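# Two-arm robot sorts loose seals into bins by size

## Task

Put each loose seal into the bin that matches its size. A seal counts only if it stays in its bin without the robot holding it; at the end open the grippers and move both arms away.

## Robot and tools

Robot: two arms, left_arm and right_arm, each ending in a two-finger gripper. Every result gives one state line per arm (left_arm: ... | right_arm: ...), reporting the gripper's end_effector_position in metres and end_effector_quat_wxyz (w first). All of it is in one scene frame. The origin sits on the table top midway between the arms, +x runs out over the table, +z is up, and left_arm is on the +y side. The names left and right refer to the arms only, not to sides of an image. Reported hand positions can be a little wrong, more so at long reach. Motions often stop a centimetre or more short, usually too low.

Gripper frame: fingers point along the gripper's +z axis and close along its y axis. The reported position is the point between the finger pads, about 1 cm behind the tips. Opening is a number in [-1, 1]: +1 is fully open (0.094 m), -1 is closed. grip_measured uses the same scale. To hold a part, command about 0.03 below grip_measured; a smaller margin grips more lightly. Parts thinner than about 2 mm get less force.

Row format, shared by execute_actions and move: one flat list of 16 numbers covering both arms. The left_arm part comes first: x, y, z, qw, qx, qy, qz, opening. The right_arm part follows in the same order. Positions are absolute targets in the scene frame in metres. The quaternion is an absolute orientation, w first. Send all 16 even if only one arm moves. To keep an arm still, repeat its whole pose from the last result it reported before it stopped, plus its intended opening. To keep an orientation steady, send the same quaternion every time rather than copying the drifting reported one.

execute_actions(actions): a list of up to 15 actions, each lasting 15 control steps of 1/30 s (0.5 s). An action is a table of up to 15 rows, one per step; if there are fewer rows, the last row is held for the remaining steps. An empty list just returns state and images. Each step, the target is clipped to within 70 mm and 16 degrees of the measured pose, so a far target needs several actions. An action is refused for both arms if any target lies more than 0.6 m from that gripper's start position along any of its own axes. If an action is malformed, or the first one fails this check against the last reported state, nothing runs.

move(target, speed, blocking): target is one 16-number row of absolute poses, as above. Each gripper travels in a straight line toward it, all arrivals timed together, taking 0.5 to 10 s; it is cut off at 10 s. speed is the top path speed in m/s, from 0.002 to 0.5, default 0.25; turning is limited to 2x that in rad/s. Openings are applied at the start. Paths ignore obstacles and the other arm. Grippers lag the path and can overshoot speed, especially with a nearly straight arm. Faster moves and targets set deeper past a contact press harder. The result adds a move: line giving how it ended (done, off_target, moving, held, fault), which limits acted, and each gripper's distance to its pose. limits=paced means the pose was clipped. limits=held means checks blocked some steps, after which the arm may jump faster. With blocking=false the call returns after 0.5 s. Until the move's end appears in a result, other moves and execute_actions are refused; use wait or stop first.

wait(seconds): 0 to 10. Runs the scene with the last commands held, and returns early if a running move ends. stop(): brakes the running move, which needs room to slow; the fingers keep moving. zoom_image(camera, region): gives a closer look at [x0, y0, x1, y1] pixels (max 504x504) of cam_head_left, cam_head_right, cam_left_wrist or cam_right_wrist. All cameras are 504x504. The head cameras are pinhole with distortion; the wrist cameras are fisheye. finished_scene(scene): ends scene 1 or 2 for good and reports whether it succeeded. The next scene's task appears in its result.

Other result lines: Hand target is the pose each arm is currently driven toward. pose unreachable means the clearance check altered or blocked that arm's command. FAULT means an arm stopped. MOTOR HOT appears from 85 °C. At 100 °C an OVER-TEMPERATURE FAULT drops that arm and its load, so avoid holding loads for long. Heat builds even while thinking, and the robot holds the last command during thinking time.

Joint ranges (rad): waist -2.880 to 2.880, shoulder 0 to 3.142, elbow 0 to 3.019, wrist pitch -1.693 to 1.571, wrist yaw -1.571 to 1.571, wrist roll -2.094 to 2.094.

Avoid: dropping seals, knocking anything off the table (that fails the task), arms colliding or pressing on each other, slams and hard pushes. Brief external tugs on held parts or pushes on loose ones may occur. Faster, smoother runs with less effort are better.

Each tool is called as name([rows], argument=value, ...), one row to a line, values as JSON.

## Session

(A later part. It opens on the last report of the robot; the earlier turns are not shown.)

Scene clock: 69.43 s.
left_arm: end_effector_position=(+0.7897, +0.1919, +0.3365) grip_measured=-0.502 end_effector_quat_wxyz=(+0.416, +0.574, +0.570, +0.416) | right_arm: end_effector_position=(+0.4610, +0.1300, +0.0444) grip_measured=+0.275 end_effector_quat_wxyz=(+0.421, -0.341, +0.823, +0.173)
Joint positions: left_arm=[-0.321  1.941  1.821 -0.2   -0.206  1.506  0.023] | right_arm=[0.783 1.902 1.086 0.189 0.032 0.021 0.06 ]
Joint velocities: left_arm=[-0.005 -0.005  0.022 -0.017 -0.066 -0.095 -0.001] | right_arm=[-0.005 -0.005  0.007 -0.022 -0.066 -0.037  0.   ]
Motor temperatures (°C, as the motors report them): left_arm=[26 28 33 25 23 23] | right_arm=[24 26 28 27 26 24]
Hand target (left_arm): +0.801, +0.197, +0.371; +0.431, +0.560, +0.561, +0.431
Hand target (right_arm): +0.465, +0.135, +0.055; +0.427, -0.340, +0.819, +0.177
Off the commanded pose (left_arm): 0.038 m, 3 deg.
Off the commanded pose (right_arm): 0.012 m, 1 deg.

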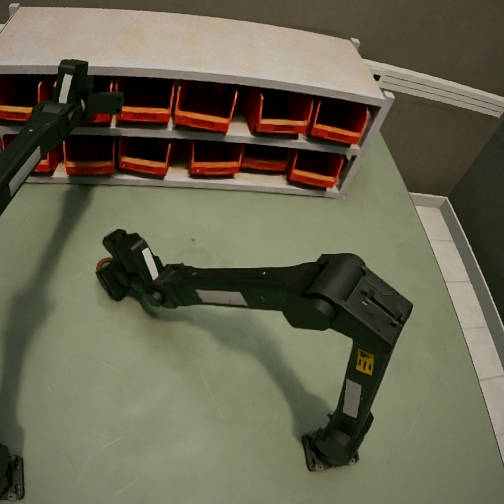

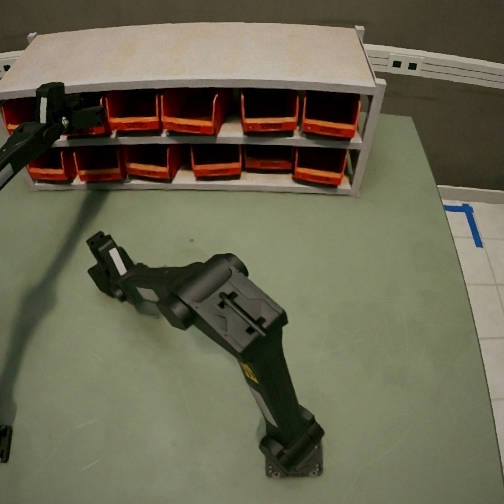

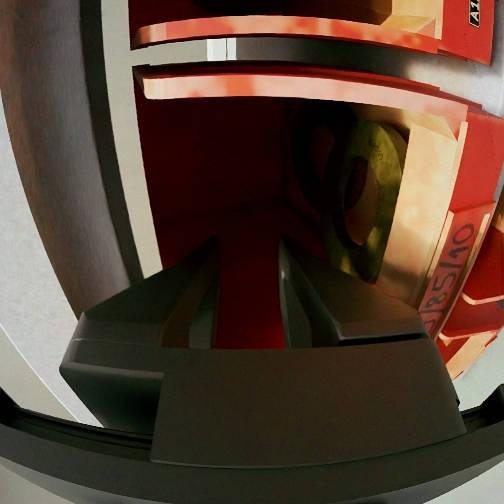

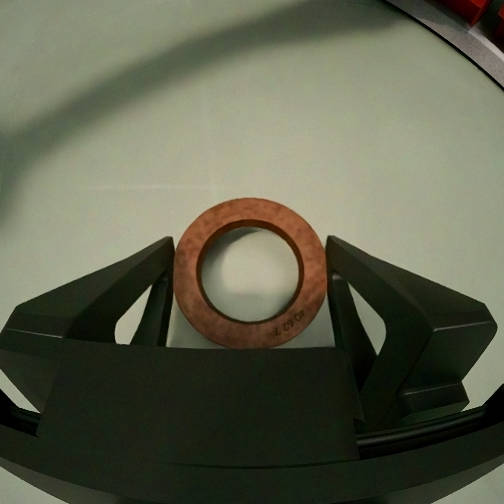

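move(target=[0.55,0.22,0.42,0.431,0.561,0.561,0.431,-0.8, 0.62,-0.43,0.37,0.574,0,0.819,0,0.24])

move(target=[0.45,0.3,0.35,0.431,0.561,0.561,0.431,-0.8, 0.75,-0.442,0.362,0.574,0,0.819,0,0.24], speed=0.12)

Scene clock: 73.83 s.
left_arm: end_effector_position=(+0.5578, +0.2270, +0.4126) grip_measured=-0.799 end_effector_quat_wxyz=(+0.427, +0.562, +0.562, +0.432) | right_arm: end_effector_position=(+0.6039, -0.4390, +0.3517) grip_measured=+0.275 end_effector_quat_wxyz=(+0.568, +0.000, +0.823, -0.003)
Joint positions: left_arm=[-0.363  1.296  1.203 -0.181 -0.258  1.506  0.009] | right_arm=[-0.22   1.352  1.153 -0.169 -0.163 -0.067  0.06 ]
Joint velocities: left_arm=[-0.005 -0.005 -0.012 -0.007  0.022 -0.066  0.   ] | right_arm=[-0.005 -0.015  0.022 -0.012 -0.007 -0.007  0.001]
Motor temperatures (°C, as the motors report them): left_arm=[26 29 33 25 23 23] | right_arm=[24 26 28 27 26 24]
Hand target (left_arm): +0.550, +0.224, +0.419; +0.431, +0.560, +0.561, +0.430
Hand target (right_arm): +0.615, -0.438, +0.374; +0.580, -0.004, +0.814, -0.002
Off the commanded pose (left_arm): 0.013 m, 1 deg.
Off the commanded pose (right_arm): 0.026 m, 1 deg.
move: off_target (left_arm, right_arm)

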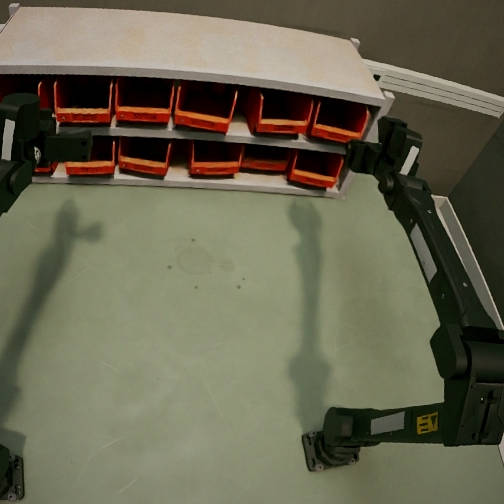

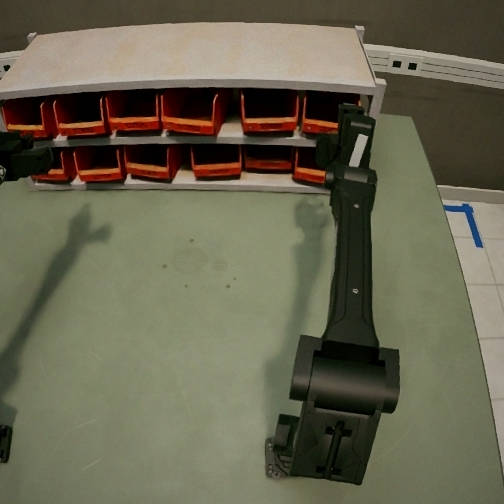

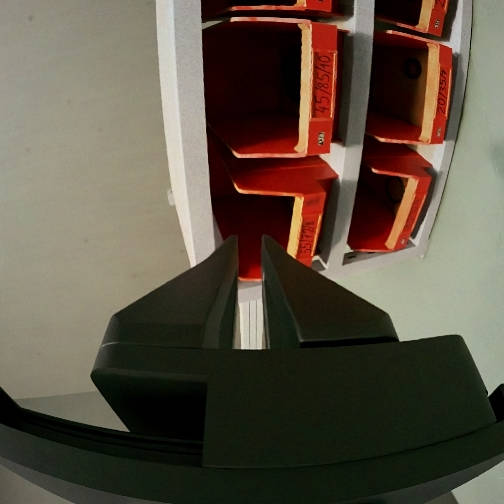

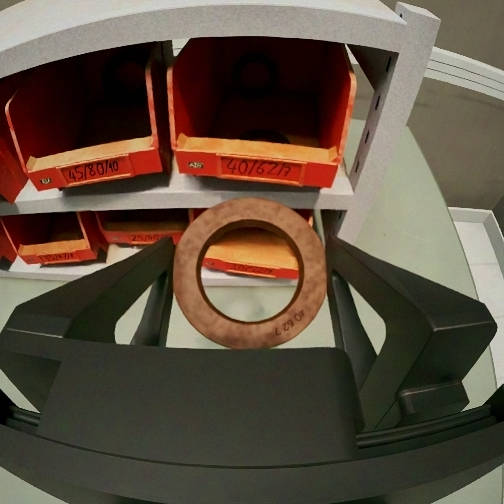

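Scene clock: 75.47 s.
left_arm: end_effector_position=(+0.4538, +0.2984, +0.3361) grip_measured=-0.799 end_effector_quat_wxyz=(+0.420, +0.569, +0.570, +0.418) | right_arm: end_effector_position=(+0.7352, -0.4464, +0.3315) grip_measured=+0.275 end_effector_quat_wxyz=(+0.557, +0.000, +0.831, +0.000)
Joint positions: left_arm=[-0.226  1.007  0.803 -0.101 -0.117  1.531  0.009] | right_arm=[-0.193  1.701  1.512 -0.206 -0.141 -0.058  0.06 ]
Joint velocities: left_arm=[ 0.005 -0.015 -0.012  0.007 -0.037 -0.022 -0.   ] | right_arm=[-0.015 -0.005 -0.007  0.007  0.051  0.007  0.   ]
Motor temperatures (°C, as the motors report them): left_arm=[26 29 33 25 23 23] | right_arm=[24 25 29 27 26 24]
Hand target (left_arm): +0.452, +0.302, +0.349; +0.430, +0.561, +0.560, +0.432
Hand target (right_arm): +0.747, -0.443, +0.360; +0.574, -0.000, +0.819, +0.000
Off the commanded pose (left_arm): 0.014 m, 2 deg.
Off the commanded pose (right_arm): 0.034 m, 2 deg.
move: off_target (left_arm, right_arm)

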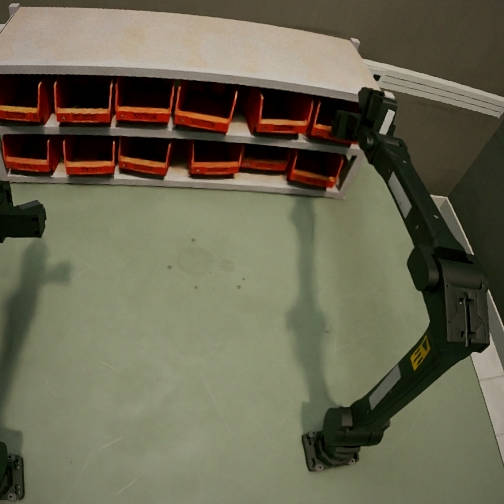

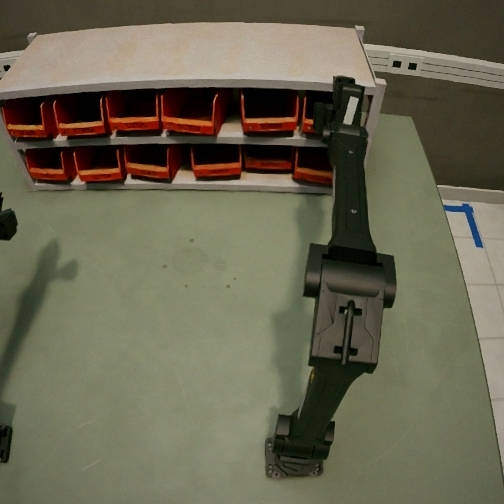

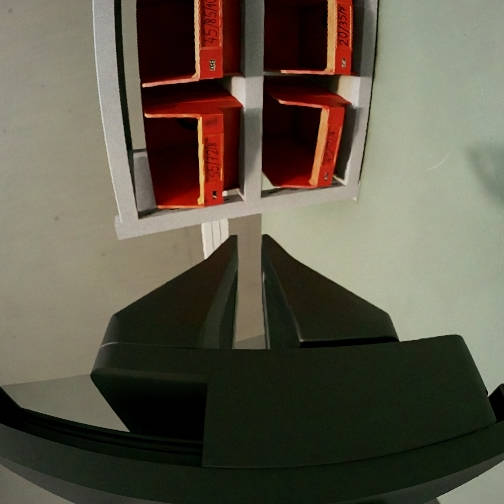

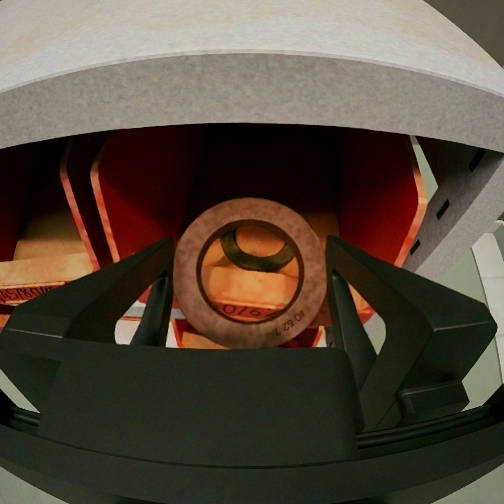

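execute_actions([
  [[0.45,0.3,0.35,0.431,0.561,0.561,0.431,-0.8, 0.766,-0.446,0.362,0.574,0,0.819,0,0.24]],
  [[0.45,0.3,0.35,0.431,0.561,0.561,0.431,-0.8, 0.783,-0.446,0.36,0.574,0,0.819,0,0.24]],
  [[0.45,0.3,0.35,0.431,0.561,0.561,0.431,-0.8, 0.797,-0.446,0.354,0.574,0,0.819,0,0.24]],
  [[0.45,0.3,0.35,0.431,0.561,0.561,0.431,-0.8, 0.797,-0.446,0.354,0.574,0,0.819,0,0.4]],
])

move(target=[0.38,0.4,0.3,0.42,0,0.9,0,1, 0.48,-0.42,0.355,0.574,0,0.819,0,0.4], speed=0.35)

Scene clock: 79.70 s.
left_arm: end_effector_position=(+0.4537, +0.2984, +0.3363) grip_measured=-0.799 end_effector_quat_wxyz=(+0.420, +0.569, +0.570, +0.418) | right_arm: end_effector_position=(+0.7830, -0.4499, +0.3307) grip_measured=+0.399 end_effector_quat_wxyz=(+0.559, +0.000, +0.829, -0.001)
Joint positions: left_arm=[-0.226  1.007  0.803 -0.101 -0.117  1.531  0.009] | right_arm=[-0.187  1.825  1.676 -0.238 -0.134 -0.055  0.066]
Joint velocities: left_arm=[-0.005 -0.015 -0.002  0.017 -0.007  0.022 -0.001] | right_arm=[-0.005  0.005  0.032 -0.002 -0.051 -0.022 -0.001]
Motor temperatures (°C, as the motors report them): left_arm=[26 28 32 25 23 23] | right_arm=[24 26 29 27 26 24]
Hand target (left_arm): +0.450, +0.300, +0.350; +0.431, +0.561, +0.561, +0.431
Hand target (right_arm): +0.795, -0.446, +0.354; +0.574, -0.000, +0.819, +0.000
Off the commanded pose (left_arm): 0.014 m, 2 deg.
Off the commanded pose (right_arm): 0.027 m, 2 deg.

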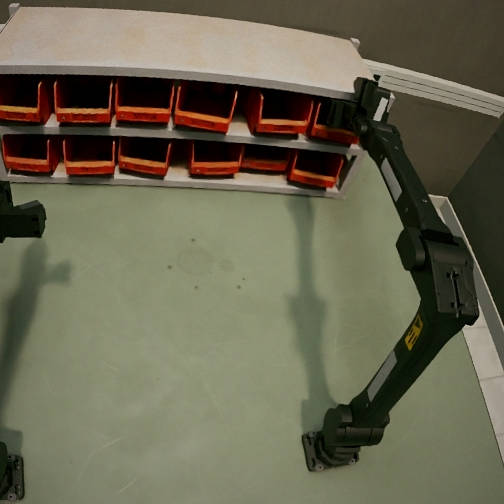

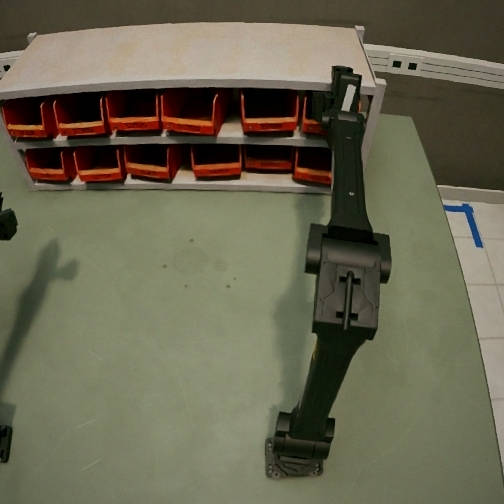

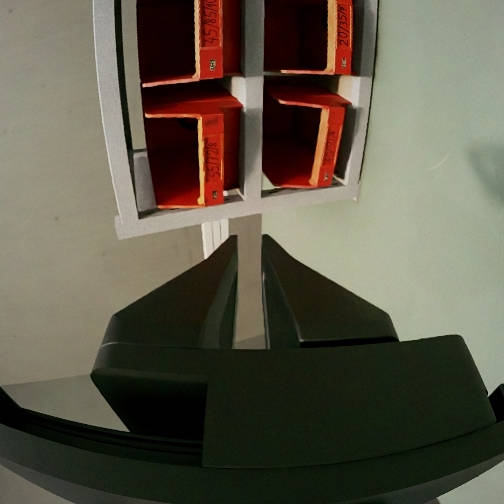

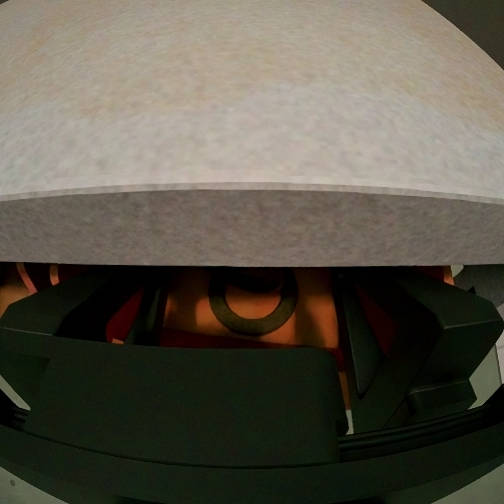

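Scene clock: 82.60 s.
left_arm: end_effector_position=(+0.3703, +0.3974, +0.2500) grip_measured=+1.000 end_effector_quat_wxyz=(+0.385, +0.010, +0.923, -0.001) | right_arm: end_effector_position=(+0.4821, -0.4129, +0.3614) grip_measured=+0.399 end_effector_quat_wxyz=(+0.578, -0.000, +0.816, +0.003)
Joint positions: left_arm=[ 0.113  0.942  0.803 -0.656  0.162  0.172  0.094] | right_arm=[-0.213  1.     0.89  -0.234 -0.167 -0.055  0.066]
Joint velocities: left_arm=[-0.005 -0.005  0.007 -0.002  0.022  0.051  0.   ] | right_arm=[ 0.015 -0.005 -0.002  0.007  0.007 -0.037 -0.   ]
Motor temperatures (°C, as the motors report them): left_arm=[26 28 33 25 23 23] | right_arm=[24 26 29 27 26 24]
Hand target (left_arm): +0.380, +0.402, +0.298; +0.422, +0.004, +0.907, +0.005
Hand target (right_arm): +0.480, -0.416, +0.359; +0.574, -0.000, +0.819, +0.000
Off the commanded pose (left_arm): 0.051 m, 5 deg.
Off the commanded pose (right_arm): 0.010 m, 1 deg.
move: off_target (left_arm)

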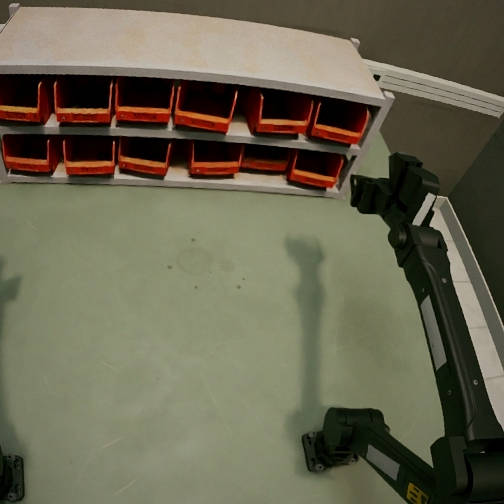

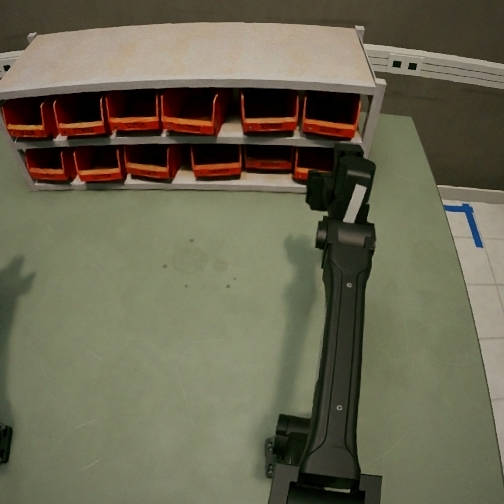

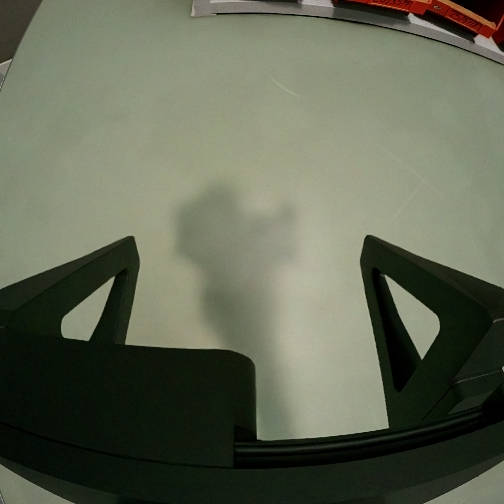

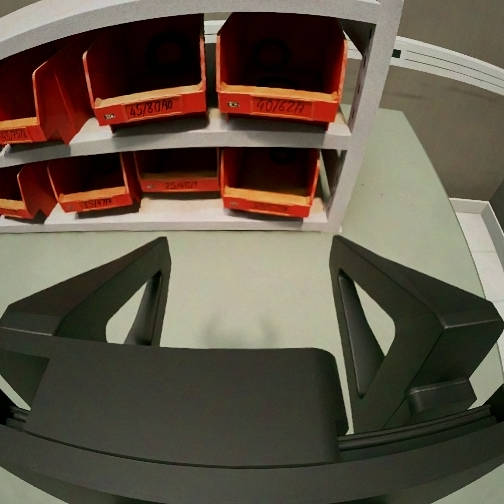

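finished_scene(scene=2)

The scene is finished: the task was done.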